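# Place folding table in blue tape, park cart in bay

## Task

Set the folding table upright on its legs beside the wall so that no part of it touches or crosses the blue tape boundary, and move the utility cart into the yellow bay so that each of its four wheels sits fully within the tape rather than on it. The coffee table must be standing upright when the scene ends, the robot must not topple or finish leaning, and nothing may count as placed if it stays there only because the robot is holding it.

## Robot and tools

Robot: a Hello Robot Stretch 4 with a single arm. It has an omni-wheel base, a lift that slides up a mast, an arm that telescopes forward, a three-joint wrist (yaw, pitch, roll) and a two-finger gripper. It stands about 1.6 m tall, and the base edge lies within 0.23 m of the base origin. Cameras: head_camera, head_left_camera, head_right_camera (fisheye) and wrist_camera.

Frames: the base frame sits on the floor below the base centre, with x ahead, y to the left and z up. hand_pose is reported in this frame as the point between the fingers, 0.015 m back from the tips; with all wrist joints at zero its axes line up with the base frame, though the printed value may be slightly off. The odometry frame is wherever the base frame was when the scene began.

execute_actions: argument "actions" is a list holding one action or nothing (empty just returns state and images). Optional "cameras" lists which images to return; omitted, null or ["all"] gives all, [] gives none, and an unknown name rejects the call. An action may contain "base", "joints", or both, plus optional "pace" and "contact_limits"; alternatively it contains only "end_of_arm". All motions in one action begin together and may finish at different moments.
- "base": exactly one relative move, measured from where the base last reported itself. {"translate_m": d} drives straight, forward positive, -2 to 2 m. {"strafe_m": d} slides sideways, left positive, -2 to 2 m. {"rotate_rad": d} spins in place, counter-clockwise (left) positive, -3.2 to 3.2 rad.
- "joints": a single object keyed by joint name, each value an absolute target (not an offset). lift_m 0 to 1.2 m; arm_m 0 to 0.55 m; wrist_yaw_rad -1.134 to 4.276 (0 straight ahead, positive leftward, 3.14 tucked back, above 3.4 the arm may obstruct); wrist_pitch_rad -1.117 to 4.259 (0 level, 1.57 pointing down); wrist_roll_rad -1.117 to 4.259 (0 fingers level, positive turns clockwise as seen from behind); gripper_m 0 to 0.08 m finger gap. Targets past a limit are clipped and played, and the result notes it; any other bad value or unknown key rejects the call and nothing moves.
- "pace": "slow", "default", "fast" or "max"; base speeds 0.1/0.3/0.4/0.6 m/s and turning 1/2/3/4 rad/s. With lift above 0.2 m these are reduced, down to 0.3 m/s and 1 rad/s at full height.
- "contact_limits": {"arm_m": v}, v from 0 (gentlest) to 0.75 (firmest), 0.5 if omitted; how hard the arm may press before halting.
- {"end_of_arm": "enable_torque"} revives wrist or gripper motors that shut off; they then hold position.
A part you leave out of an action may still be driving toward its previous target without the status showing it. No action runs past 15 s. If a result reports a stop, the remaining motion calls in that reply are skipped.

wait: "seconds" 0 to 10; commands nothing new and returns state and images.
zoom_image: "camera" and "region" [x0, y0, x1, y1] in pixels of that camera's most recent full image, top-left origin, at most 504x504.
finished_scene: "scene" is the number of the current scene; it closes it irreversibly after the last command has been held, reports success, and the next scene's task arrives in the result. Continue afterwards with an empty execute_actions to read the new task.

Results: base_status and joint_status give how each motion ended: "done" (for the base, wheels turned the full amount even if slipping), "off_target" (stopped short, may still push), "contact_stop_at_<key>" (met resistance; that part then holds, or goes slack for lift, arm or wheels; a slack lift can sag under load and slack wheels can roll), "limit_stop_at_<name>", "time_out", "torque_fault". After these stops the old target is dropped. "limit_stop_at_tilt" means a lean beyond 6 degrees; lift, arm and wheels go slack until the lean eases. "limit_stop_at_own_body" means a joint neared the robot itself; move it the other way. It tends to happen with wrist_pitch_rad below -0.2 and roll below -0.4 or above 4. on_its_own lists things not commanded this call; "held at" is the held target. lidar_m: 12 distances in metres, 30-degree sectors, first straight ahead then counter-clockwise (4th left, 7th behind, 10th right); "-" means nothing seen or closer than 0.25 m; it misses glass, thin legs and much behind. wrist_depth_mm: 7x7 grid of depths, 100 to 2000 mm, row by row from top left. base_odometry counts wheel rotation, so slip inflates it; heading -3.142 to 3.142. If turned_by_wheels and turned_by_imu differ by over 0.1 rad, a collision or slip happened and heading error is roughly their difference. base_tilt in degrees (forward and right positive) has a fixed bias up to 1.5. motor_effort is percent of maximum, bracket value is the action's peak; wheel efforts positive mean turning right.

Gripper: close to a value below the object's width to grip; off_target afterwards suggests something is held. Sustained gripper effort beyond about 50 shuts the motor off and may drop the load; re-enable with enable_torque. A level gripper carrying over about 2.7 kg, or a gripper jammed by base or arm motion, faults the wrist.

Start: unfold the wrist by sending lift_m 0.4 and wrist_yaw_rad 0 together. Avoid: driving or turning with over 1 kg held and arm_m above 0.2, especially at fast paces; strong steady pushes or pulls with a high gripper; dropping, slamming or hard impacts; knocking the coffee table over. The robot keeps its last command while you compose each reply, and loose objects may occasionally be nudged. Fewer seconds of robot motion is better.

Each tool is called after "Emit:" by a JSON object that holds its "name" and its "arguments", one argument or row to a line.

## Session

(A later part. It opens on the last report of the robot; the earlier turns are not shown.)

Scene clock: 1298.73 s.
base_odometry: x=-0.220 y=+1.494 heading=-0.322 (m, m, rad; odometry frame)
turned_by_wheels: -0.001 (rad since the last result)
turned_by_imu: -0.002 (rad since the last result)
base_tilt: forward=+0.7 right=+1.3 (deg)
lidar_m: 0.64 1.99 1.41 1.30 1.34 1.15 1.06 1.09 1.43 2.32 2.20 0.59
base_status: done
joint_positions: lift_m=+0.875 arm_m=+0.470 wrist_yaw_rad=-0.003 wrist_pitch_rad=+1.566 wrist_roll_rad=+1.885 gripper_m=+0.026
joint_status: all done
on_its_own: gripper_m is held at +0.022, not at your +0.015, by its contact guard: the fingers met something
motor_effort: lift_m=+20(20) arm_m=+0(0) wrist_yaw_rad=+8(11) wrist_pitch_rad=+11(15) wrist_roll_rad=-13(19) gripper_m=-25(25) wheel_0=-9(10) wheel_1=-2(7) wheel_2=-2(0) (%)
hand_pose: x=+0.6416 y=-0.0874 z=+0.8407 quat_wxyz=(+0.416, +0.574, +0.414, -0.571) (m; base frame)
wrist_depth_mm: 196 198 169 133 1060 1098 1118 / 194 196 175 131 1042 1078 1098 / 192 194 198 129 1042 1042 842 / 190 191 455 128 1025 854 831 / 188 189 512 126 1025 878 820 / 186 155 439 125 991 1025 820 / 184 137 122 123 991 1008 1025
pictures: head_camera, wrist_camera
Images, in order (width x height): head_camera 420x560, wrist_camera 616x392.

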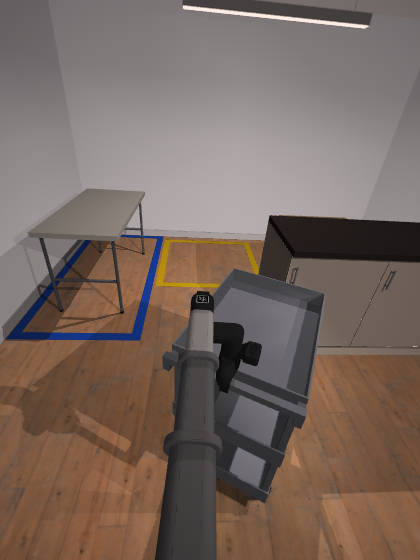

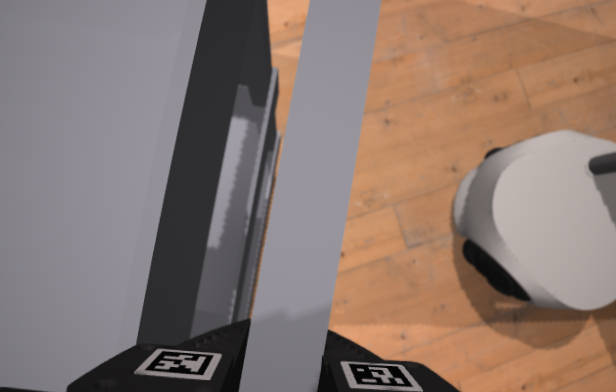

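Emit:
{"name": "execute_actions", "arguments": {
  "actions": [
    {"base":{"translate_m":-0.2},"joints":{"wrist_roll_rad":2.02},"pace":"slow"}
  ],
  "cameras": []
}}

Emit:
{"name": "execute_actions", "arguments": {
  "actions": [
    {"base":{"strafe_m":0.1},"pace":"slow"}
  ],
  "cameras": []
}}

Emit:
{"name": "execute_actions", "arguments": {
  "actions": [
    {"base":{"translate_m":-0.2},"pace":"slow"}
  ],
  "cameras": []
}}

Emit:
{"name": "execute_actions", "arguments": {
  "actions": [
    {"base":{"strafe_m":0.1},"pace":"slow"}
  ],
  "cameras": []
}}

Emit:
{"name": "execute_actions", "arguments": {
  "actions": [
    {"base":{"translate_m":-0.18},"pace":"slow"}
  ],
  "cameras": ["wrist_camera","head_camera"]
}}

Scene clock: 1313.33 s.
base_odometry: x=-0.410 y=+1.557 heading=-0.321 (m, m, rad; odometry frame)
turned_by_wheels: +0.001 (rad since the last result)
turned_by_imu: +0.002 (rad since the last result)
base_tilt: forward=+0.7 right=+1.3 (deg)
lidar_m: 0.61 2.01 1.39 1.30 1.33 0.93 0.87 0.89 1.14 2.35 2.43 0.59
base_status: done
joint_positions: lift_m=+0.875 arm_m=+0.470 wrist_yaw_rad=+0.005 wrist_pitch_rad=+1.566 wrist_roll_rad=+2.017 gripper_m=+0.025
joint_status: all done
on_its_own: gripper_m is held at +0.022, not at your +0.015, by its contact guard: the fingers met something; wrist_yaw_rad is at rest, and its effort (-15) is outside its rest range (-13 to +13)
motor_effort: lift_m=+20(20) arm_m=+0(0) wrist_yaw_rad=-15(22) wrist_pitch_rad=+12(29) wrist_roll_rad=+11(9) gripper_m=-19(25) wheel_0=+2(7) wheel_1=+0(5) wheel_2=+7(13) (%)
hand_pose: x=+0.6424 y=-0.0874 z=+0.8407 quat_wxyz=(+0.380, +0.599, +0.378, -0.596) (m; base frame)
wrist_depth_mm: 195 173 217 131 1042 1078 1118 / 194 152 399 130 1042 1060 1078 / 191 155 452 128 1060 878 831 / 189 157 466 127 1025 831 831 / 187 144 208 126 1025 1025 831 / 185 145 210 125 1025 1025 1025 / 184 139 122 123 991 1008 1008
pictures: none
No camera images: the call's "cameras" was empty. Leave "cameras" out to get every camera's image.

Scene clock: 1315.47 s.
base_odometry: x=-0.379 y=+1.652 heading=-0.322 (m, m, rad; odometry frame)
turned_by_wheels: -0.001 (rad since the last result)
turned_by_imu: -0.002 (rad since the last result)
base_tilt: forward=+0.7 right=+1.4 (deg)
lidar_m: 0.59 1.87 1.29 1.18 1.23 0.94 0.88 0.89 1.15 2.44 2.50 0.56
base_status: done
joint_positions: lift_m=+0.875 arm_m=+0.470 wrist_yaw_rad=-0.005 wrist_pitch_rad=+1.572 wrist_roll_rad=+2.024 gripper_m=+0.025
joint_status: not commanded
on_its_own: gripper_m is held at +0.022, not at your +0.015, by its contact guard: the fingers met something; wrist_yaw_rad is at rest, and its effort (+14) is outside its rest range (-13 to +13)
motor_effort: lift_m=+20(20) arm_m=+0(0) wrist_yaw_rad=+14(16) wrist_pitch_rad=-7(11) wrist_roll_rad=-10(10) gripper_m=-23(22) wheel_0=-5(10) wheel_1=-1(5) wheel_2=-3(3) (%)
hand_pose: x=+0.6402 y=-0.0874 z=+0.8407 quat_wxyz=(+0.373, +0.600, +0.374, -0.601) (m; base frame)
wrist_depth_mm: 196 199 165 133 1078 1098 1098 / 194 196 184 131 1042 1078 1098 / 191 194 207 129 1042 854 842 / 189 190 488 128 1042 831 842 / 187 188 508 126 1025 1025 831 / 185 154 442 125 1008 1025 1025 / 183 137 122 123 991 1008 1008
pictures: none
No camera images: the call's "cameras" was empty. Leave "cameras" out to get every camera's image.

Scene clock: 1318.77 s.
base_odometry: x=-0.568 y=+1.715 heading=-0.321 (m, m, rad; odometry frame)
turned_by_wheels: +0.000 (rad since the last result)
turned_by_imu: +0.001 (rad since the last result)
base_tilt: forward=+0.8 right=+1.3 (deg)
lidar_m: 0.61 1.83 1.25 1.17 1.02 0.70 0.66 0.69 0.89 2.19 2.56 0.58
base_status: done
joint_positions: lift_m=+0.875 arm_m=+0.470 wrist_yaw_rad=+0.003 wrist_pitch_rad=+1.565 wrist_roll_rad=+2.019 gripper_m=+0.024
joint_status: not commanded
on_its_own: gripper_m is held at +0.022, not at your +0.015, by its contact guard: the fingers met something
motor_effort: lift_m=+20(20) arm_m=+0(0) wrist_yaw_rad=-8(14) wrist_pitch_rad=+11(23) wrist_roll_rad=+4(9) gripper_m=-14(23) wheel_0=+1(10) wheel_1=-1(9) wheel_2=+5(6) (%)
hand_pose: x=+0.6422 y=-0.0874 z=+0.8407 quat_wxyz=(+0.378, +0.600, +0.376, -0.596) (m; base frame)
wrist_depth_mm: 195 197 211 131 1060 1078 1098 / 193 195 379 130 1060 1078 1078 / 191 193 521 129 1025 866 831 / 190 148 449 127 1042 820 820 / 187 153 473 126 1042 1042 820 / 186 143 436 124 991 1008 1025 / 184 138 122 123 991 1008 1025
pictures: none
No camera images: the call's "cameras" was empty. Leave "cameras" out to get every camera's image.

Scene clock: 1320.90 s.
base_odometry: x=-0.537 y=+1.810 heading=-0.323 (m, m, rad; odometry frame)
turned_by_wheels: -0.001 (rad since the last result)
turned_by_imu: -0.003 (rad since the last result)
base_tilt: forward=+0.7 right=+1.3 (deg)
lidar_m: 0.59 1.70 1.12 1.07 1.03 0.72 0.68 0.70 0.89 2.19 2.65 0.53
base_status: done
joint_positions: lift_m=+0.875 arm_m=+0.470 wrist_yaw_rad=-0.007 wrist_pitch_rad=+1.572 wrist_roll_rad=+2.025 gripper_m=+0.026
joint_status: not commanded
on_its_own: gripper_m is held at +0.022, not at your +0.015, by its contact guard: the fingers met something; wrist_yaw_rad is at rest, and its effort (+19) is outside its rest range (-13 to +13)
motor_effort: lift_m=+20(20) arm_m=+0(0) wrist_yaw_rad=+19(19) wrist_pitch_rad=-9(13) wrist_roll_rad=-13(14) gripper_m=-28(28) wheel_0=-8(15) wheel_1=-2(9) wheel_2=-7(8) (%)
hand_pose: x=+0.6400 y=-0.0874 z=+0.8407 quat_wxyz=(+0.372, +0.601, +0.373, -0.601) (m; base frame)
wrist_depth_mm: 196 199 168 329 1078 1078 1098 / 194 198 167 132 1042 1078 1078 / 191 194 187 130 1042 866 842 / 190 191 445 128 1025 820 831 / 187 188 508 126 1025 1042 820 / 185 154 500 124 1008 1025 1042 / 183 136 122 123 1008 1025 1025
pictures: none
No camera images: the call's "cameras" was empty. Leave "cameras" out to get every camera's image.

Scene clock: 1324.00 s.
base_odometry: x=-0.707 y=+1.867 heading=-0.322 (m, m, rad; odometry frame)
turned_by_wheels: +0.000 (rad since the last result)
turned_by_imu: +0.001 (rad since the last result)
base_tilt: forward=+0.7 right=+1.3 (deg)
lidar_m: 0.60 1.68 1.10 1.05 0.80 0.53 0.50 0.52 0.67 1.62 2.67 0.57
base_status: done
joint_positions: lift_m=+0.875 arm_m=+0.470 wrist_yaw_rad=+0.001 wrist_pitch_rad=+1.566 wrist_roll_rad=+2.021 gripper_m=+0.024
joint_status: not commanded
on_its_own: gripper_m is held at +0.022, not at your +0.015, by its contact guard: the fingers met something
motor_effort: lift_m=+20(20) arm_m=+0(0) wrist_yaw_rad=-5(19) wrist_pitch_rad=+10(21) wrist_roll_rad=-1(14) gripper_m=-15(29) wheel_0=+1(11) wheel_1=-1(6) wheel_2=+4(9) (%)
hand_pose: x=+0.6420 y=-0.0874 z=+0.8407 quat_wxyz=(+0.377, +0.600, +0.375, -0.597) (m; base frame)
wrist_depth_mm: 196 197 196 131 1060 1078 1098 / 194 196 213 130 1042 1060 1098 / 191 193 492 129 1025 854 831 / 190 190 517 127 1025 831 820 / 187 151 477 126 1008 1025 809 / 185 144 439 124 1008 1025 1025 / 184 138 122 123 991 1008 1042
pictures: head_camera, wrist_camera
Images, in order (width x height): head_camera 420x560, wrist_camera 616x392.

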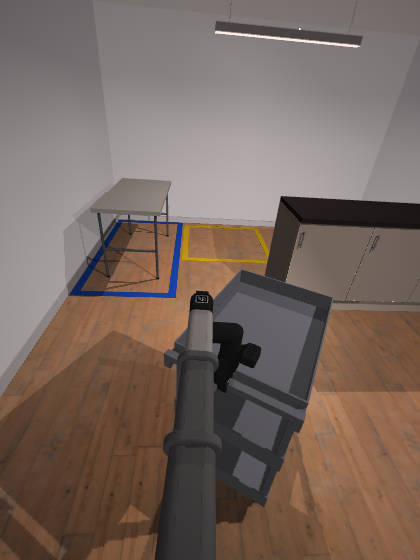

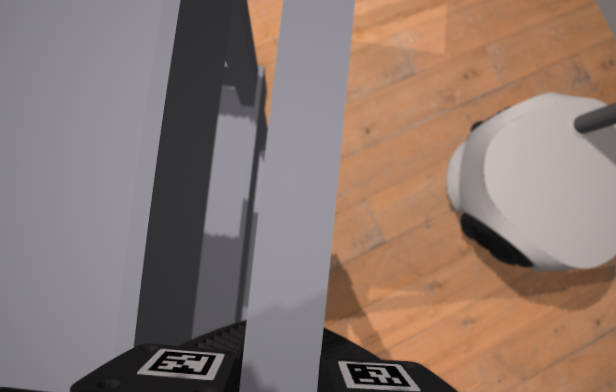

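Emit:
{"name": "execute_actions", "arguments": {
  "actions": [
    {"base":{"translate_m":0.15},"joints":{"wrist_roll_rad":1.95},"pace":"slow"}
  ],
  "cameras": ["wrist_camera","head_camera"]
}}

Scene clock: 1334.30 s.
base_odometry: x=-0.565 y=+1.820 heading=-0.323 (m, m, rad; odometry frame)
turned_by_wheels: -0.001 (rad since the last result)
turned_by_imu: -0.002 (rad since the last result)
base_tilt: forward=+0.7 right=+1.3 (deg)
lidar_m: 0.59 1.70 1.12 1.07 1.02 0.70 0.64 0.67 0.87 2.09 2.66 0.54
base_status: done
joint_positions: lift_m=+0.875 arm_m=+0.470 wrist_yaw_rad=-0.010 wrist_pitch_rad=+1.573 wrist_roll_rad=+1.958 gripper_m=+0.027
joint_status: all done
on_its_own: gripper_m is held at +0.022, not at your +0.015, by its contact guard: the fingers met something; wrist_yaw_rad is at rest, and its effort (+28) is outside its rest range (-13 to +13); wrist_roll_rad is at rest, and its effort (-23) is outside its rest range (-13 to +13)
motor_effort: lift_m=+20(20) arm_m=+0(0) wrist_yaw_rad=+28(28) wrist_pitch_rad=-11(17) wrist_roll_rad=-23(22) gripper_m=-35(36) wheel_0=-1(7) wheel_1=+1(7) wheel_2=-6(6) (%)
hand_pose: x=+0.6394 y=-0.0874 z=+0.8407 quat_wxyz=(+0.391, +0.588, +0.392, -0.590) (m; base frame)
wrist_depth_mm: 195 198 173 387 135 1078 1098 / 193 196 171 449 1060 1078 1098 / 191 194 169 130 1042 991 842 / 189 191 204 128 1025 820 842 / 186 189 508 126 1008 917 831 / 185 156 496 125 1008 1025 1025 / 183 145 122 123 991 1025 1042
pictures: head_camera, wrist_camera
Images, in order (width x height): head_camera 420x560, wrist_camera 616x392.

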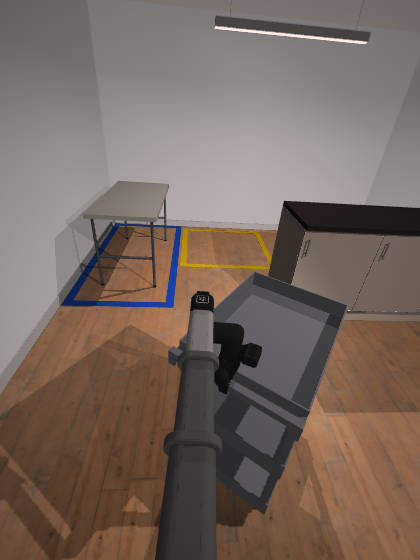

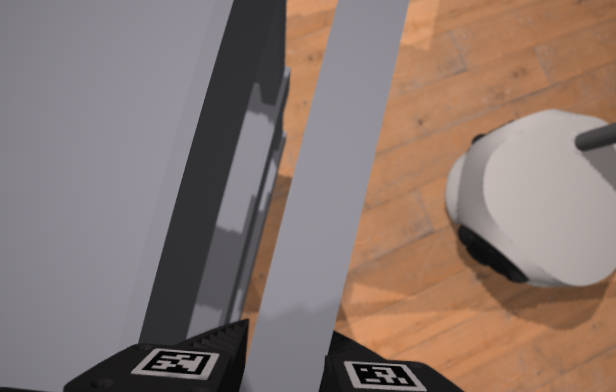

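Emit:
{"name": "execute_actions", "arguments": {
  "actions": [
    {"base":{"translate_m":-0.17},"joints":{"wrist_roll_rad":2.05},"pace":"slow"}
  ],
  "cameras": []
}}

Emit:
{"name": "execute_actions", "arguments": {
  "actions": [
    {"base":{"strafe_m":-0.09},"joints":{"wrist_roll_rad":1.92},"pace":"slow"}
  ],
  "cameras": []
}}

Emit:
{"name": "execute_actions", "arguments": {
  "actions": [
    {"base":{"strafe_m":-0.09},"joints":{"wrist_roll_rad":1.77},"pace":"slow"}
  ],
  "cameras": []
}}

Emit:
{"name": "execute_actions", "arguments": {
  "actions": [
    {"base":{"strafe_m":-0.09},"joints":{"wrist_roll_rad":1.62},"pace":"slow"}
  ],
  "cameras": ["wrist_camera","head_camera"]
}}

Scene clock: 1346.77 s.
base_odometry: x=-0.726 y=+1.874 heading=-0.322 (m, m, rad; odometry frame)
turned_by_wheels: +0.001 (rad since the last result)
turned_by_imu: +0.001 (rad since the last result)
base_tilt: forward=+0.7 right=+1.3 (deg)
lidar_m: 0.61 1.65 1.10 1.06 0.76 0.52 0.48 0.49 0.64 1.55 2.67 0.56
base_status: done
joint_positions: lift_m=+0.875 arm_m=+0.470 wrist_yaw_rad=+0.004 wrist_pitch_rad=+1.566 wrist_roll_rad=+2.048 gripper_m=+0.024
joint_status: all done
on_its_own: gripper_m is held at +0.022, not at your +0.015, by its contact guard: the fingers met something
motor_effort: lift_m=+20(20) arm_m=+0(0) wrist_yaw_rad=-13(29) wrist_pitch_rad=+14(15) wrist_roll_rad=+7(18) gripper_m=-15(36) wheel_0=+3(6) wheel_1=+0(2) wheel_2=+6(8) (%)
hand_pose: x=+0.6423 y=-0.0874 z=+0.8407 quat_wxyz=(+0.370, +0.605, +0.368, -0.602) (m; base frame)
wrist_depth_mm: 195 196 300 131 1060 1060 1098 / 193 195 404 130 1042 1060 1078 / 191 149 452 128 1025 854 831 / 190 151 452 127 1042 842 831 / 187 155 484 126 1008 1042 820 / 186 144 439 124 1008 1025 1042 / 183 138 122 123 991 991 1025
pictures: none
No camera images: the call's "cameras" was empty. Leave "cameras" out to get every camera's image.

Scene clock: 1348.80 s.
base_odometry: x=-0.754 y=+1.788 heading=-0.322 (m, m, rad; odometry frame)
turned_by_wheels: +0.001 (rad since the last result)
turned_by_imu: +0.001 (rad since the last result)
base_tilt: forward=+0.7 right=+1.3 (deg)
lidar_m: 0.63 1.82 1.19 1.15 0.73 0.50 0.48 0.47 0.64 1.55 2.59 0.59
base_status: done
joint_positions: lift_m=+0.875 arm_m=+0.470 wrist_yaw_rad=+0.000 wrist_pitch_rad=+1.573 wrist_roll_rad=+1.918 gripper_m=+0.024
joint_status: all done
on_its_own: gripper_m is held at +0.022, not at your +0.015, by its contact guard: the fingers met something
motor_effort: lift_m=+20(20) arm_m=+0(0) wrist_yaw_rad=-1(15) wrist_pitch_rad=-10(12) wrist_roll_rad=+7(20) gripper_m=-16(23) wheel_0=+7(10) wheel_1=+0(11) wheel_2=+2(6) (%)
hand_pose: x=+0.6403 y=-0.0874 z=+0.8407 quat_wxyz=(+0.406, +0.578, +0.407, -0.580) (m; base frame)
wrist_depth_mm: 194 196 304 131 1060 1098 1118 / 193 194 399 130 1060 1078 1078 / 191 149 455 129 1042 1060 842 / 189 153 469 128 1042 831 831 / 186 156 512 126 1008 891 820 / 185 144 439 124 991 1008 1025 / 183 138 122 123 991 1008 1025
pictures: none
No camera images: the call's "cameras" was empty. Leave "cameras" out to get every camera's image.

Scene clock: 1350.83 s.
base_odometry: x=-0.783 y=+1.703 heading=-0.321 (m, m, rad; odometry frame)
turned_by_wheels: +0.000 (rad since the last result)
turned_by_imu: +0.000 (rad since the last result)
base_tilt: forward=+0.7 right=+1.3 (deg)
lidar_m: 0.62 1.92 1.32 1.25 0.75 0.50 0.48 0.47 0.63 1.51 2.49 0.59
base_status: done
joint_positions: lift_m=+0.875 arm_m=+0.470 wrist_yaw_rad=-0.001 wrist_pitch_rad=+1.574 wrist_roll_rad=+1.769 gripper_m=+0.024
joint_status: all done
on_its_own: gripper_m is held at +0.022, not at your +0.015, by its contact guard: the fingers met something
motor_effort: lift_m=+20(20) arm_m=+0(0) wrist_yaw_rad=+2(18) wrist_pitch_rad=-13(14) wrist_roll_rad=+5(19) gripper_m=-15(25) wheel_0=+6(8) wheel_1=+0(6) wheel_2=-1(5) (%)
hand_pose: x=+0.6400 y=-0.0874 z=+0.8407 quat_wxyz=(+0.447, +0.546, +0.449, -0.548) (m; base frame)
wrist_depth_mm: 194 196 216 132 1060 1078 1098 / 193 195 389 130 1042 1078 1098 / 190 192 521 129 1042 1060 1078 / 189 148 469 128 1042 960 831 / 186 154 504 126 1025 842 820 / 184 143 442 124 1008 1025 809 / 183 138 122 123 1008 1025 1042
pictures: none
No camera images: the call's "cameras" was empty. Leave "cameras" out to get every camera's image.

Scene clock: 1352.87 s.
base_odometry: x=-0.811 y=+1.618 heading=-0.321 (m, m, rad; odometry frame)
turned_by_wheels: +0.000 (rad since the last result)
turned_by_imu: +0.000 (rad since the last result)
base_tilt: forward=+0.7 right=+1.3 (deg)
lidar_m: 0.62 2.05 1.39 1.33 0.73 0.50 0.45 0.46 0.60 1.53 2.40 0.62
base_status: done
joint_positions: lift_m=+0.875 arm_m=+0.470 wrist_yaw_rad=-0.002 wrist_pitch_rad=+1.573 wrist_roll_rad=+1.621 gripper_m=+0.024
joint_status: all done
on_its_own: gripper_m is held at +0.022, not at your +0.015, by its contact guard: the fingers met something
motor_effort: lift_m=+20(20) arm_m=+0(0) wrist_yaw_rad=+6(19) wrist_pitch_rad=-11(15) wrist_roll_rad=-2(20) gripper_m=-16(28) wheel_0=+6(13) wheel_1=-1(7) wheel_2=-1(3) (%)
hand_pose: x=+0.6402 y=-0.0874 z=+0.8407 quat_wxyz=(+0.486, +0.512, +0.487, -0.514) (m; base frame)
wrist_depth_mm: 194 196 200 131 1098 1078 1098 / 191 194 218 130 1060 1060 1078 / 190 191 508 128 1042 1042 1078 / 189 189 462 127 1042 1042 1060 / 187 151 508 125 1025 866 820 / 185 143 439 124 991 831 809 / 183 138 122 123 991 1008 809
pictures: head_camera, wrist_camera
Images, in order (width x height): head_camera 420x560, wrist_camera 616x392.

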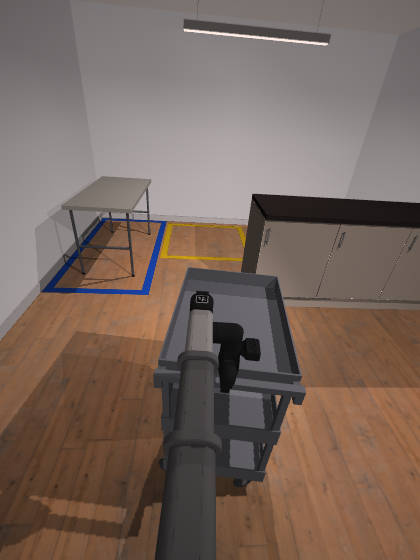

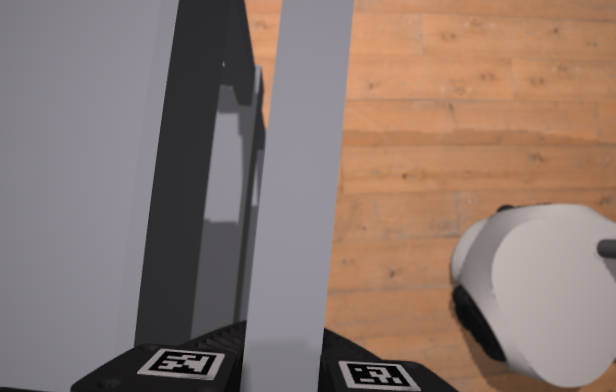

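Emit:
{"name": "execute_actions", "arguments": {
  "actions": [
    {"base":{"rotate_rad":0.09},"joints":{"wrist_roll_rad":1.75},"pace":"slow"}
  ],
  "cameras": []
}}

Emit:
{"name": "execute_actions", "arguments": {
  "actions": [
    {"base":{"strafe_m":-0.07},"joints":{"wrist_roll_rad":1.65},"pace":"slow"}
  ],
  "cameras": []
}}

Emit:
{"name": "execute_actions", "arguments": {
  "actions": [
    {"base":{"strafe_m":-0.07},"joints":{"wrist_roll_rad":1.55},"pace":"slow"}
  ]
}}

Scene clock: 1365.37 s.
base_odometry: x=-0.811 y=+1.618 heading=-0.232 (m, m, rad; odometry frame)
turned_by_wheels: +0.089 (rad since the last result)
turned_by_imu: +0.089 (rad since the last result)
base_tilt: forward=+0.7 right=+1.3 (deg)
lidar_m: 0.61 1.87 1.35 1.35 0.68 0.48 0.46 0.49 0.64 2.13 2.46 0.59
base_status: done
joint_positions: lift_m=+0.875 arm_m=+0.470 wrist_yaw_rad=-0.004 wrist_pitch_rad=+1.572 wrist_roll_rad=+1.753 gripper_m=+0.025
joint_status: all done
on_its_own: gripper_m is held at +0.022, not at your +0.015, by its contact guard: the fingers met something
motor_effort: lift_m=+20(20) arm_m=+0(0) wrist_yaw_rad=+11(12) wrist_pitch_rad=-9(15) wrist_roll_rad=-6(4) gripper_m=-18(18) wheel_0=-5(9) wheel_1=-3(8) wheel_2=-5(11) (%)
hand_pose: x=+0.6402 y=-0.0874 z=+0.8407 quat_wxyz=(+0.451, +0.544, +0.452, -0.545) (m; base frame)
wrist_depth_mm: 195 198 183 132 1060 1078 1118 / 193 195 202 131 1060 1078 1098 / 190 193 459 129 1060 1060 1078 / 190 191 452 127 1025 1008 831 / 187 150 512 126 1025 831 809 / 185 154 442 125 1008 946 809 / 183 137 122 123 1008 1008 1008
pictures: none
No camera images: the call's "cameras" was empty. Leave "cameras" out to get every camera's image.

Scene clock: 1367.20 s.
base_odometry: x=-0.827 y=+1.550 heading=-0.232 (m, m, rad; odometry frame)
turned_by_wheels: +0.000 (rad since the last result)
turned_by_imu: +0.000 (rad since the last result)
base_tilt: forward=+0.7 right=+1.3 (deg)
lidar_m: 0.62 1.99 1.46 1.41 0.64 0.48 0.47 0.49 0.65 2.15 2.37 0.60
base_status: done
joint_positions: lift_m=+0.875 arm_m=+0.470 wrist_yaw_rad=+0.001 wrist_pitch_rad=+1.566 wrist_roll_rad=+1.651 gripper_m=+0.025
joint_status: all done
on_its_own: gripper_m is held at +0.022, not at your +0.015, by its contact guard: the fingers met something
motor_effort: lift_m=+20(20) arm_m=+0(0) wrist_yaw_rad=-4(21) wrist_pitch_rad=+12(14) wrist_roll_rad=-1(13) gripper_m=-18(30) wheel_0=+3(9) wheel_1=-1(6) wheel_2=+2(6) (%)
hand_pose: x=+0.6419 y=-0.0874 z=+0.8407 quat_wxyz=(+0.481, +0.520, +0.479, -0.518) (m; base frame)
wrist_depth_mm: 195 198 180 132 1060 1098 1098 / 194 195 198 130 1042 1060 1078 / 191 193 452 129 1042 1060 1078 / 190 191 508 127 1008 1060 1060 / 188 149 512 126 1025 854 820 / 186 153 442 124 1025 866 809 / 184 137 122 123 991 1042 809
pictures: none
No camera images: the call's "cameras" was empty. Leave "cameras" out to get every camera's image.

Scene clock: 1369.03 s.
base_odometry: x=-0.843 y=+1.482 heading=-0.231 (m, m, rad; odometry frame)
turned_by_wheels: +0.001 (rad since the last result)
turned_by_imu: +0.001 (rad since the last result)
base_tilt: forward=+0.7 right=+1.3 (deg)
lidar_m: 0.61 2.09 1.52 1.48 0.68 0.50 0.48 0.47 0.67 2.13 2.29 0.63
base_status: done
joint_positions: lift_m=+0.875 arm_m=+0.470 wrist_yaw_rad=+0.001 wrist_pitch_rad=+1.566 wrist_roll_rad=+1.551 gripper_m=+0.025
joint_status: all done
on_its_own: gripper_m is held at +0.022, not at your +0.015, by its contact guard: the fingers met something
motor_effort: lift_m=+20(20) arm_m=+0(0) wrist_yaw_rad=-4(15) wrist_pitch_rad=+11(9) wrist_roll_rad=-1(27) gripper_m=-17(30) wheel_0=+6(6) wheel_1=+1(6) wheel_2=+2(1) (%)
hand_pose: x=+0.6419 y=-0.0874 z=+0.8407 quat_wxyz=(+0.506, +0.496, +0.504, -0.494) (m; base frame)
wrist_depth_mm: 195 197 189 132 1042 1078 1098 / 193 195 206 130 1060 1060 1078 / 191 193 466 128 1042 1042 1078 / 190 191 512 127 1042 1042 1060 / 188 150 492 126 1008 904 831 / 186 154 439 124 991 820 809 / 185 138 122 123 1008 904 798
pictures: head_camera, head_left_camera, head_right_camera, wrist_camera
Images, in order (width x height): head_camera 420x560, head_left_camera 420x672, head_right_camera 420x672, wrist_camera 616x392.

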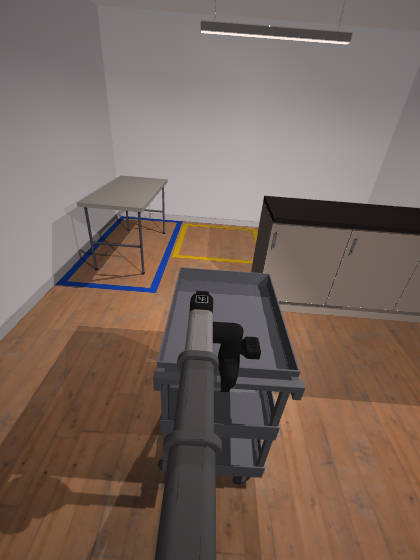

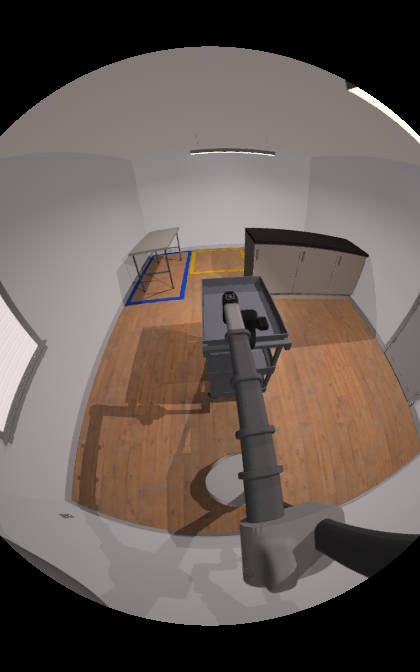

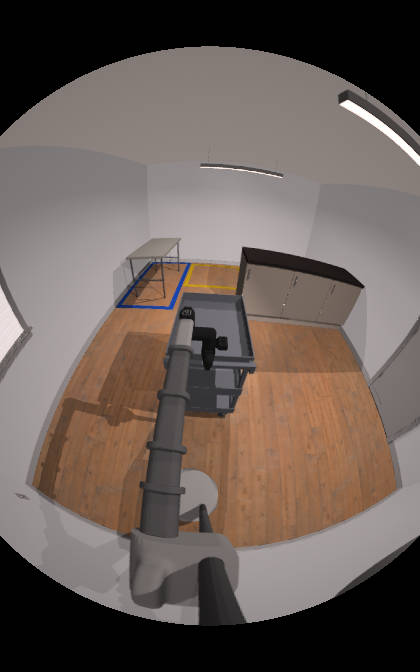

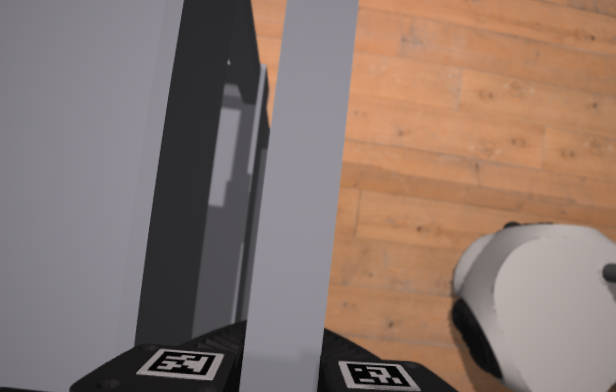

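Emit:
{"name": "execute_actions", "arguments": {
  "actions": [
    {"base":{"translate_m":0.2},"pace":"slow"}
  ],
  "cameras": ["wrist_camera","head_camera"]
}}

Scene clock: 1383.30 s.
base_odometry: x=-0.649 y=+1.436 heading=-0.232 (m, m, rad; odometry frame)
turned_by_wheels: -0.001 (rad since the last result)
turned_by_imu: -0.004 (rad since the last result)
base_tilt: forward=+0.7 right=+1.3 (deg)
lidar_m: 0.60 2.07 1.53 1.48 0.97 0.70 0.64 0.69 0.95 2.17 2.32 0.63
base_status: done
joint_positions: lift_m=+0.875 arm_m=+0.470 wrist_yaw_rad=-0.005 wrist_pitch_rad=+1.572 wrist_roll_rad=+1.553 gripper_m=+0.025
joint_status: not commanded
on_its_own: gripper_m is held at +0.022, not at your +0.015, by its contact guard: the fingers met something
motor_effort: lift_m=+20(20) arm_m=+0(0) wrist_yaw_rad=+13(14) wrist_pitch_rad=-5(25) wrist_roll_rad=-7(9) gripper_m=-19(20) wheel_0=-3(6) wheel_1=-1(4) wheel_2=-7(11) (%)
hand_pose: x=+0.6401 y=-0.0874 z=+0.8407 quat_wxyz=(+0.503, +0.496, +0.504, -0.497) (m; base frame)
wrist_depth_mm: 194 198 177 132 1060 1078 1078 / 193 195 196 131 1042 1078 1078 / 191 193 455 129 1042 1060 1078 / 189 190 512 127 1025 1042 1078 / 187 149 508 126 1025 878 831 / 185 155 436 125 1025 820 809 / 183 137 122 123 1008 878 809
pictures: head_camera, wrist_camera
Images, in order (width x height): head_camera 420x560, wrist_camera 616x392.

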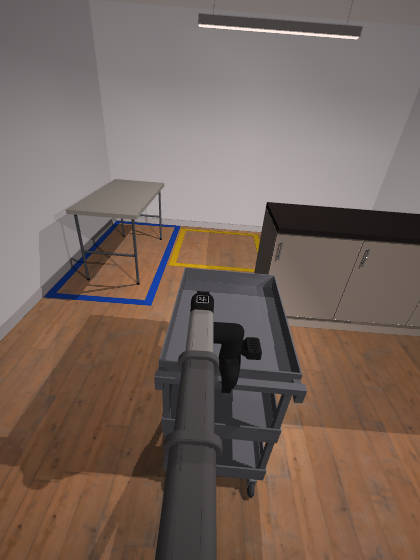

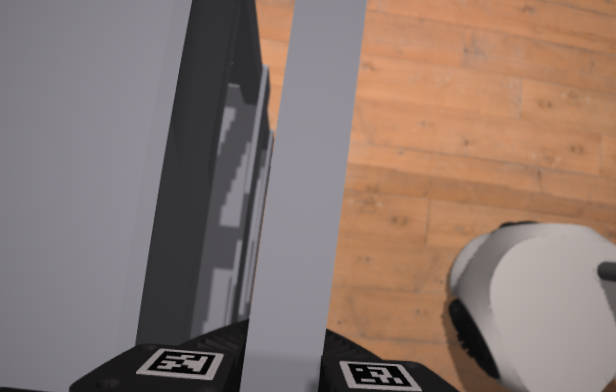

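Emit:
{"name": "execute_actions", "arguments": {
  "actions": [
    {"base":{"strafe_m":-0.08},"joints":{"wrist_roll_rad":1.46},"pace":"slow"}
  ],
  "cameras": []
}}

Emit:
{"name": "execute_actions", "arguments": {
  "actions": [
    {"base":{"strafe_m":-0.08},"joints":{"wrist_roll_rad":1.33},"pace":"slow"}
  ],
  "cameras": []
}}

Emit:
{"name": "execute_actions", "arguments": {
  "actions": [
    {"base":{"strafe_m":-0.08},"joints":{"wrist_roll_rad":1.2},"pace":"slow"}
  ],
  "cameras": ["wrist_camera","head_camera"]
}}

Emit:
{"name": "execute_actions", "arguments": {
  "actions": [
    {"base":{"translate_m":0.15},"joints":{"wrist_roll_rad":1.16},"pace":"slow"}
  ],
  "cameras": ["wrist_camera","head_camera"]
}}

Scene clock: 1411.37 s.
base_odometry: x=-0.667 y=+1.358 heading=-0.231 (m, m, rad; odometry frame)
turned_by_wheels: +0.000 (rad since the last result)
turned_by_imu: +0.000 (rad since the last result)
base_tilt: forward=+0.7 right=+1.3 (deg)
lidar_m: 0.57 2.18 1.62 1.55 0.98 0.69 0.67 0.70 0.95 2.11 2.22 0.61
base_status: done
joint_positions: lift_m=+0.875 arm_m=+0.470 wrist_yaw_rad=+0.001 wrist_pitch_rad=+1.566 wrist_roll_rad=+1.461 gripper_m=+0.025
joint_status: all done
on_its_own: gripper_m is held at +0.022, not at your +0.015, by its contact guard: the fingers met something
motor_effort: lift_m=+20(20) arm_m=+0(0) wrist_yaw_rad=-4(19) wrist_pitch_rad=+10(11) wrist_roll_rad=-1(20) gripper_m=-16(31) wheel_0=+5(12) wheel_1=-2(0) wheel_2=+2(9) (%)
hand_pose: x=+0.6419 y=-0.0874 z=+0.8407 quat_wxyz=(+0.528, +0.473, +0.526, -0.470) (m; base frame)
wrist_depth_mm: 195 197 190 131 1078 1078 1078 / 193 195 208 130 1042 1042 1078 / 191 193 466 128 1025 1042 1078 / 190 190 512 127 1025 1060 1060 / 188 150 473 126 1025 1025 831 / 186 155 439 124 991 820 798 / 185 138 122 123 991 809 809
pictures: none
No camera images: the call's "cameras" was empty. Leave "cameras" out to get every camera's image.

Scene clock: 1413.30 s.
base_odometry: x=-0.685 y=+1.280 heading=-0.231 (m, m, rad; odometry frame)
turned_by_wheels: +0.000 (rad since the last result)
turned_by_imu: +0.000 (rad since the last result)
base_tilt: forward=+0.7 right=+1.3 (deg)
lidar_m: 0.57 2.28 1.70 1.63 0.97 0.70 0.67 0.68 0.99 2.01 2.14 0.66
base_status: done
joint_positions: lift_m=+0.875 arm_m=+0.470 wrist_yaw_rad=+0.001 wrist_pitch_rad=+1.565 wrist_roll_rad=+1.331 gripper_m=+0.025
joint_status: all done
on_its_own: gripper_m is held at +0.022, not at your +0.015, by its contact guard: the fingers met something
motor_effort: lift_m=+20(20) arm_m=+0(0) wrist_yaw_rad=-5(13) wrist_pitch_rad=+11(12) wrist_roll_rad=-2(22) gripper_m=-17(31) wheel_0=+3(9) wheel_1=-1(6) wheel_2=+3(3) (%)
hand_pose: x=+0.6421 y=-0.0874 z=+0.8407 quat_wxyz=(+0.558, +0.437, +0.555, -0.435) (m; base frame)
wrist_depth_mm: 195 197 190 131 1060 1060 1098 / 193 195 207 130 1042 1078 1078 / 191 193 462 128 1042 1042 1060 / 190 190 512 127 1025 1042 1060 / 188 150 469 125 1025 1025 1042 / 186 154 442 125 1025 854 809 / 184 138 122 123 991 788 809
pictures: none
No camera images: the call's "cameras" was empty. Leave "cameras" out to get every camera's image.

Scene clock: 1415.23 s.
base_odometry: x=-0.704 y=+1.203 heading=-0.230 (m, m, rad; odometry frame)
turned_by_wheels: +0.000 (rad since the last result)
turned_by_imu: +0.000 (rad since the last result)
base_tilt: forward=+0.7 right=+1.4 (deg)
lidar_m: 0.56 2.40 1.80 1.72 0.96 0.70 0.68 0.71 1.01 1.92 2.07 0.69
base_status: done
joint_positions: lift_m=+0.875 arm_m=+0.470 wrist_yaw_rad=+0.001 wrist_pitch_rad=+1.565 wrist_roll_rad=+1.201 gripper_m=+0.025
joint_status: all done
on_its_own: gripper_m is held at +0.022, not at your +0.015, by its contact guard: the fingers met something
motor_effort: lift_m=+20(20) arm_m=+0(0) wrist_yaw_rad=-6(11) wrist_pitch_rad=+15(15) wrist_roll_rad=-2(22) gripper_m=-17(31) wheel_0=+2(9) wheel_1=-1(9) wheel_2=+3(3) (%)
hand_pose: x=+0.6422 y=-0.0874 z=+0.8407 quat_wxyz=(+0.585, +0.400, +0.582, -0.398) (m; base frame)
wrist_depth_mm: 195 196 189 131 1060 1060 1098 / 193 195 206 129 1042 1042 1078 / 191 193 459 128 1025 1042 1060 / 190 191 512 127 1025 1042 1042 / 188 150 466 125 1025 1025 1042 / 186 154 439 125 1008 976 1025 / 185 137 122 123 931 788 788
pictures: head_camera, wrist_camera
Images, in order (width x height): head_camera 420x560, wrist_camera 616x392.

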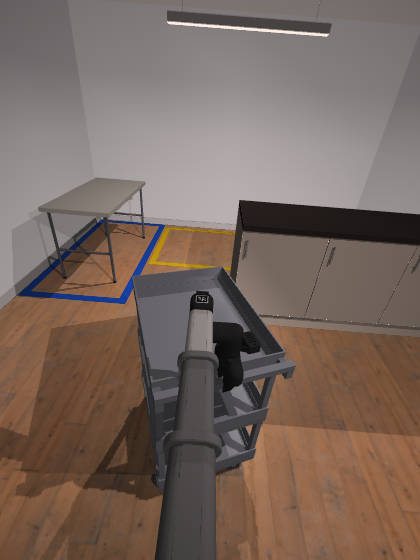

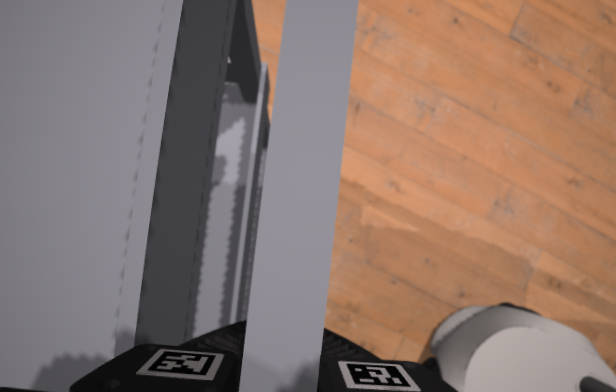

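Scene clock: 1418.03 s.
base_odometry: x=-0.558 y=+1.168 heading=-0.231 (m, m, rad; odometry frame)
turned_by_wheels: +0.000 (rad since the last result)
turned_by_imu: -0.002 (rad since the last result)
base_tilt: forward=+0.7 right=+1.3 (deg)
lidar_m: 0.55 0.86 1.77 1.71 1.16 0.86 0.82 0.86 1.23 1.94 2.03 0.64
base_status: done
joint_positions: lift_m=+0.875 arm_m=+0.470 wrist_yaw_rad=-0.001 wrist_pitch_rad=+1.573 wrist_roll_rad=+1.160 gripper_m=+0.024
joint_status: all done
on_its_own: gripper_m is held at +0.022, not at your +0.015, by its contact guard: the fingers met something
motor_effort: lift_m=+20(20) arm_m=+0(0) wrist_yaw_rad=+1(17) wrist_pitch_rad=-8(20) wrist_roll_rad=+2(18) gripper_m=-15(21) wheel_0=-1(4) wheel_1=+0(3) wheel_2=-4(12) (%)
hand_pose: x=+0.6404 y=-0.0874 z=+0.8407 quat_wxyz=(+0.591, +0.387, +0.592, -0.388) (m; base frame)
wrist_depth_mm: 193 195 208 131 1060 1060 1098 / 191 193 389 129 1042 1078 1098 / 190 191 517 128 1060 1060 1078 / 188 147 462 127 1042 1042 1060 / 187 153 496 125 1025 1042 1042 / 185 143 436 124 991 1025 1042 / 184 138 122 123 904 798 798
pictures: head_camera, wrist_camera
Images, in order (width x height): head_camera 420x560, wrist_camera 616x392.

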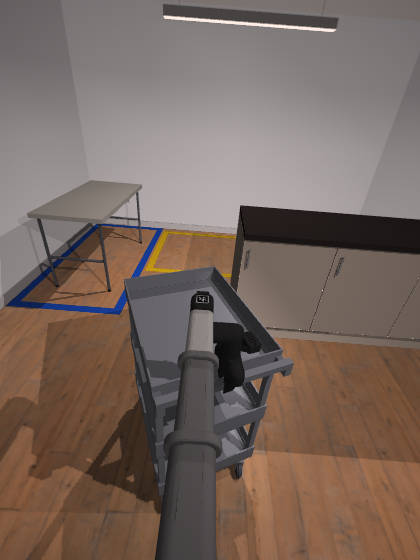

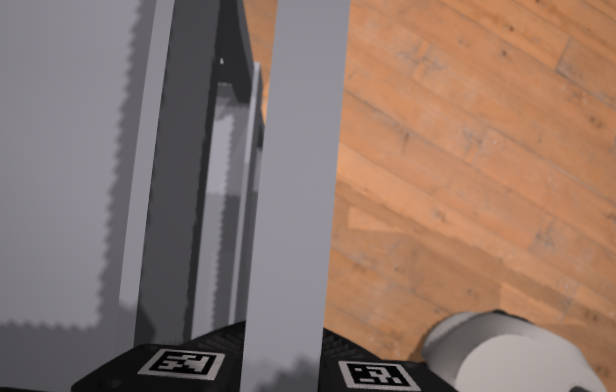

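Emit:
{"name": "execute_actions", "arguments": {
  "actions": [
    {"base":{"translate_m":0.13},"joints":{"wrist_roll_rad":1.12},"pace":"slow"}
  ],
  "cameras": []
}}

Emit:
{"name": "execute_actions", "arguments": {
  "actions": [
    {"base":{"strafe_m":0.08},"joints":{"wrist_roll_rad":1.22},"pace":"slow"}
  ],
  "cameras": ["wrist_camera","head_camera"]
}}

Scene clock: 1427.07 s.
base_odometry: x=-0.431 y=+1.138 heading=-0.231 (m, m, rad; odometry frame)
turned_by_wheels: +0.000 (rad since the last result)
turned_by_imu: -0.003 (rad since the last result)
base_tilt: forward=+0.7 right=+1.4 (deg)
lidar_m: 0.55 0.76 1.79 1.70 1.36 1.01 0.96 1.00 1.41 1.93 2.09 0.65
base_status: done
joint_positions: lift_m=+0.875 arm_m=+0.470 wrist_yaw_rad=+0.000 wrist_pitch_rad=+1.572 wrist_roll_rad=+1.119 gripper_m=+0.024
joint_status: all done
on_its_own: gripper_m is held at +0.022, not at your +0.015, by its contact guard: the fingers met something
motor_effort: lift_m=+20(20) arm_m=+0(0) wrist_yaw_rad=-1(13) wrist_pitch_rad=-7(14) wrist_roll_rad=+4(8) gripper_m=-15(17) wheel_0=-1(0) wheel_1=-1(4) wheel_2=-4(13) (%)
hand_pose: x=+0.6405 y=-0.0874 z=+0.8407 quat_wxyz=(+0.599, +0.375, +0.600, -0.375) (m; base frame)
wrist_depth_mm: 193 195 214 131 1078 1060 1098 / 192 193 413 129 1042 1060 1078 / 190 191 521 128 1060 1042 1060 / 188 148 452 126 1042 1042 1042 / 187 154 504 125 1008 1025 1060 / 185 143 436 124 1008 1008 1042 / 183 138 122 123 904 788 809
pictures: none
No camera images: the call's "cameras" was empty. Leave "cameras" out to get every camera's image.

Scene clock: 1429.00 s.
base_odometry: x=-0.413 y=+1.216 heading=-0.232 (m, m, rad; odometry frame)
turned_by_wheels: -0.001 (rad since the last result)
turned_by_imu: -0.002 (rad since the last result)
base_tilt: forward=+0.7 right=+1.3 (deg)
lidar_m: 0.53 2.20 1.69 1.63 1.36 1.00 0.95 1.00 1.39 2.01 2.14 0.66
base_status: done
joint_positions: lift_m=+0.875 arm_m=+0.470 wrist_yaw_rad=-0.001 wrist_pitch_rad=+1.567 wrist_roll_rad=+1.222 gripper_m=+0.025
joint_status: all done
on_its_own: gripper_m is held at +0.022, not at your +0.015, by its contact guard: the fingers met something
motor_effort: lift_m=+20(20) arm_m=+0(0) wrist_yaw_rad=+3(8) wrist_pitch_rad=+7(10) wrist_roll_rad=-6(14) gripper_m=-17(23) wheel_0=-6(14) wheel_1=+0(8) wheel_2=-2(1) (%)
hand_pose: x=+0.6415 y=-0.0874 z=+0.8407 quat_wxyz=(+0.580, +0.407, +0.578, -0.405) (m; base frame)
wrist_depth_mm: 195 198 191 131 1060 1078 1098 / 193 195 210 130 1025 1078 1078 / 191 193 477 128 1042 1060 1060 / 189 190 512 127 1025 1025 1060 / 188 150 477 126 1008 1042 1060 / 186 155 436 124 1008 960 1042 / 184 138 122 123 976 788 788
pictures: head_camera, wrist_camera
Images, in order (width x height): head_camera 420x560, wrist_camera 616x392.

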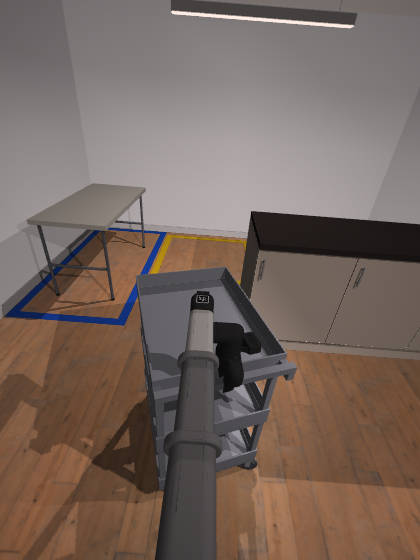

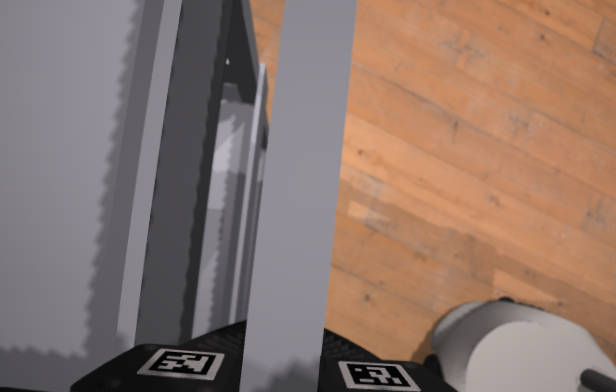

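Emit:
{"name": "execute_actions", "arguments": {
  "actions": [
    {"base":{"translate_m":0.13},"joints":{"wrist_roll_rad":1.18},"pace":"slow"}
  ],
  "cameras": []
}}

Emit:
{"name": "execute_actions", "arguments": {
  "actions": [
    {"base":{"strafe_m":0.09},"joints":{"wrist_roll_rad":1.32},"pace":"slow"}
  ],
  "cameras": ["wrist_camera","head_camera"]
}}

Scene clock: 1439.27 s.
base_odometry: x=-0.286 y=+1.186 heading=-0.231 (m, m, rad; odometry frame)
turned_by_wheels: +0.001 (rad since the last result)
turned_by_imu: -0.001 (rad since the last result)
base_tilt: forward=+0.7 right=+1.3 (deg)
lidar_m: 0.55 0.99 1.68 1.62 1.55 1.12 1.09 1.12 1.59 2.03 1.95 0.67
base_status: done
joint_positions: lift_m=+0.875 arm_m=+0.470 wrist_yaw_rad=-0.002 wrist_pitch_rad=+1.572 wrist_roll_rad=+1.181 gripper_m=+0.025
joint_status: all done
on_its_own: gripper_m is held at +0.022, not at your +0.015, by its contact guard: the fingers met something
motor_effort: lift_m=+20(20) arm_m=+0(0) wrist_yaw_rad=+5(18) wrist_pitch_rad=-7(21) wrist_roll_rad=-2(18) gripper_m=-17(21) wheel_0=+6(5) wheel_1=+3(1) wheel_2=-1(13) (%)
hand_pose: x=+0.6403 y=-0.0874 z=+0.8407 quat_wxyz=(+0.586, +0.394, +0.587, -0.395) (m; base frame)
wrist_depth_mm: 194 196 188 131 1060 1060 1098 / 192 193 206 129 1042 1060 1098 / 190 191 480 128 1025 1042 1078 / 189 190 517 126 1008 1042 1060 / 187 149 512 126 1025 1042 1042 / 185 154 439 124 991 976 1042 / 183 138 122 123 878 798 798
pictures: none
No camera images: the call's "cameras" was empty. Leave "cameras" out to get every camera's image.

Scene clock: 1441.33 s.
base_odometry: x=-0.266 y=+1.274 heading=-0.232 (m, m, rad; odometry frame)
turned_by_wheels: -0.001 (rad since the last result)
turned_by_imu: -0.002 (rad since the last result)
base_tilt: forward=+0.7 right=+1.3 (deg)
lidar_m: 0.58 2.03 1.61 1.52 1.53 1.14 1.08 1.14 1.59 2.15 1.96 0.64
base_status: done
joint_positions: lift_m=+0.875 arm_m=+0.470 wrist_yaw_rad=-0.001 wrist_pitch_rad=+1.565 wrist_roll_rad=+1.323 gripper_m=+0.025
joint_status: all done
on_its_own: gripper_m is held at +0.022, not at your +0.015, by its contact guard: the fingers met something
motor_effort: lift_m=+20(20) arm_m=+0(0) wrist_yaw_rad=+2(12) wrist_pitch_rad=+15(14) wrist_roll_rad=-6(14) gripper_m=-17(23) wheel_0=-5(12) wheel_1=-1(6) wheel_2=-2(3) (%)
hand_pose: x=+0.6419 y=-0.0874 z=+0.8407 quat_wxyz=(+0.559, +0.436, +0.556, -0.433) (m; base frame)
wrist_depth_mm: 195 197 191 131 1078 1060 1098 / 193 195 208 130 1042 1078 1078 / 191 193 466 128 1042 1042 1078 / 190 190 517 127 1042 1060 1042 / 188 150 473 126 1008 1025 1042 / 186 155 439 125 991 842 798 / 185 138 122 123 1008 798 798
pictures: head_camera, wrist_camera
Images, in order (width x height): head_camera 420x560, wrist_camera 616x392.

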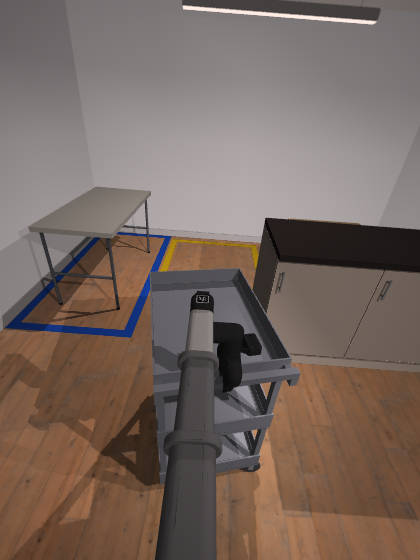

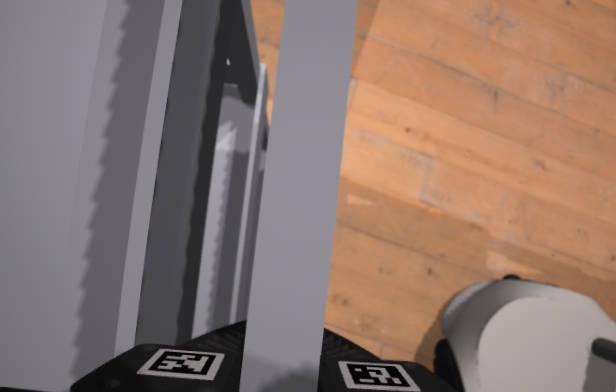

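Emit:
{"name": "execute_actions", "arguments": {
  "actions": [
    {"base":{"translate_m":0.13},"joints":{"wrist_roll_rad":1.29},"pace":"slow"}
  ],
  "cameras": []
}}

Emit:
{"name": "execute_actions", "arguments": {
  "actions": [
    {"base":{"strafe_m":0.09},"joints":{"wrist_roll_rad":1.43},"pace":"slow"}
  ]
}}

Scene clock: 1448.47 s.
base_odometry: x=-0.139 y=+1.244 heading=-0.231 (m, m, rad; odometry frame)
turned_by_wheels: +0.001 (rad since the last result)
turned_by_imu: -0.001 (rad since the last result)
base_tilt: forward=+0.7 right=+1.3 (deg)
lidar_m: 0.58 1.92 1.60 1.53 1.62 1.27 1.19 1.26 1.79 2.13 1.80 0.66
base_status: done
joint_positions: lift_m=+0.875 arm_m=+0.470 wrist_yaw_rad=-0.002 wrist_pitch_rad=+1.572 wrist_roll_rad=+1.291 gripper_m=+0.024
joint_status: all done
on_its_own: gripper_m is held at +0.022, not at your +0.015, by its contact guard: the fingers met something
motor_effort: lift_m=+20(20) arm_m=+0(1) wrist_yaw_rad=+3(17) wrist_pitch_rad=-9(19) wrist_roll_rad=-1(15) gripper_m=-16(20) wheel_0=+7(8) wheel_1=+3(0) wheel_2=-1(13) (%)
hand_pose: x=+0.6403 y=-0.0874 z=+0.8407 quat_wxyz=(+0.564, +0.425, +0.565, -0.426) (m; base frame)
wrist_depth_mm: 194 196 196 131 1060 1078 1098 / 192 194 214 129 1060 1078 1078 / 190 191 504 128 1042 1060 1078 / 189 189 517 126 1025 1042 1060 / 187 151 500 126 1008 1025 1060 / 185 144 442 124 1008 854 820 / 183 137 122 123 960 798 798
pictures: none
No camera images: the call's "cameras" was empty. Leave "cameras" out to get every camera's image.

Scene clock: 1450.53 s.
base_odometry: x=-0.119 y=+1.332 heading=-0.232 (m, m, rad; odometry frame)
turned_by_wheels: -0.001 (rad since the last result)
turned_by_imu: -0.002 (rad since the last result)
base_tilt: forward=+0.7 right=+1.3 (deg)
lidar_m: 0.60 1.88 1.51 1.43 1.52 1.26 1.22 1.27 1.77 2.22 1.80 0.64
base_status: done
joint_positions: lift_m=+0.875 arm_m=+0.470 wrist_yaw_rad=+0.000 wrist_pitch_rad=+1.565 wrist_roll_rad=+1.432 gripper_m=+0.024
joint_status: all done
on_its_own: gripper_m is held at +0.022, not at your +0.015, by its contact guard: the fingers met something
motor_effort: lift_m=+20(20) arm_m=+0(0) wrist_yaw_rad=+0(14) wrist_pitch_rad=+12(13) wrist_roll_rad=-5(15) gripper_m=-16(24) wheel_0=-5(11) wheel_1=-1(5) wheel_2=-1(4) (%)
hand_pose: x=+0.6420 y=-0.0874 z=+0.8407 quat_wxyz=(+0.535, +0.466, +0.532, -0.463) (m; base frame)
wrist_depth_mm: 196 197 202 132 1042 1078 1098 / 194 196 218 130 1060 1060 1078 / 192 193 496 129 1042 1042 1060 / 190 148 449 127 1025 1042 1042 / 188 152 469 126 1008 1042 1042 / 186 144 439 125 1008 831 809 / 184 138 122 123 1008 798 798
pictures: head_camera, head_left_camera, head_right_camera, wrist_camera
Images, in order (width x height): head_camera 420x560, head_left_camera 420x672, head_right_camera 420x672, wrist_camera 616x392.

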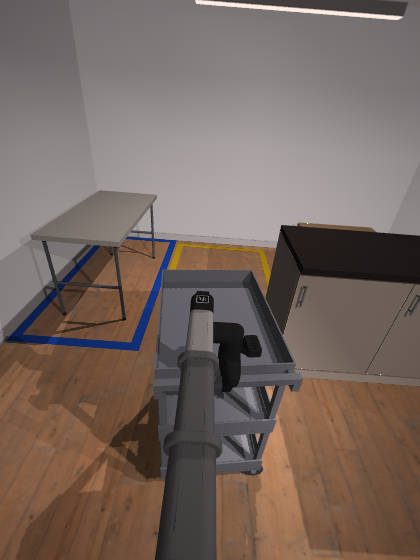

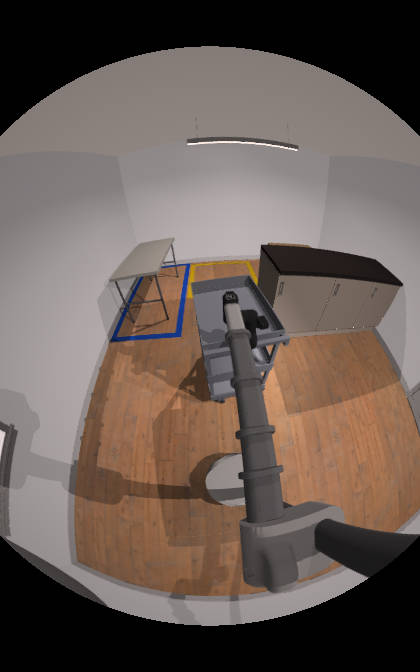

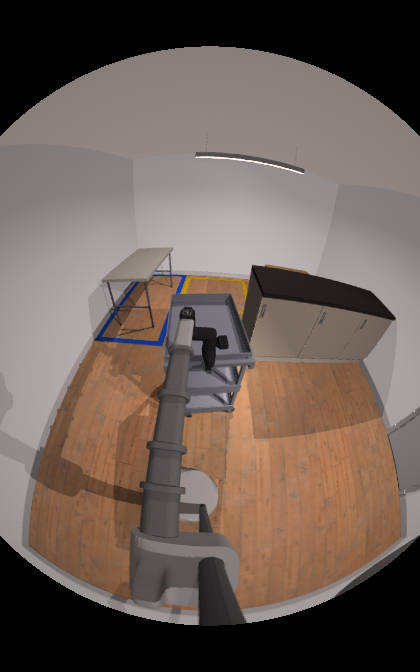

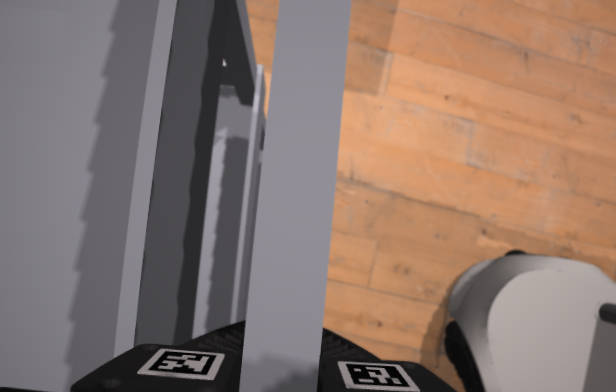

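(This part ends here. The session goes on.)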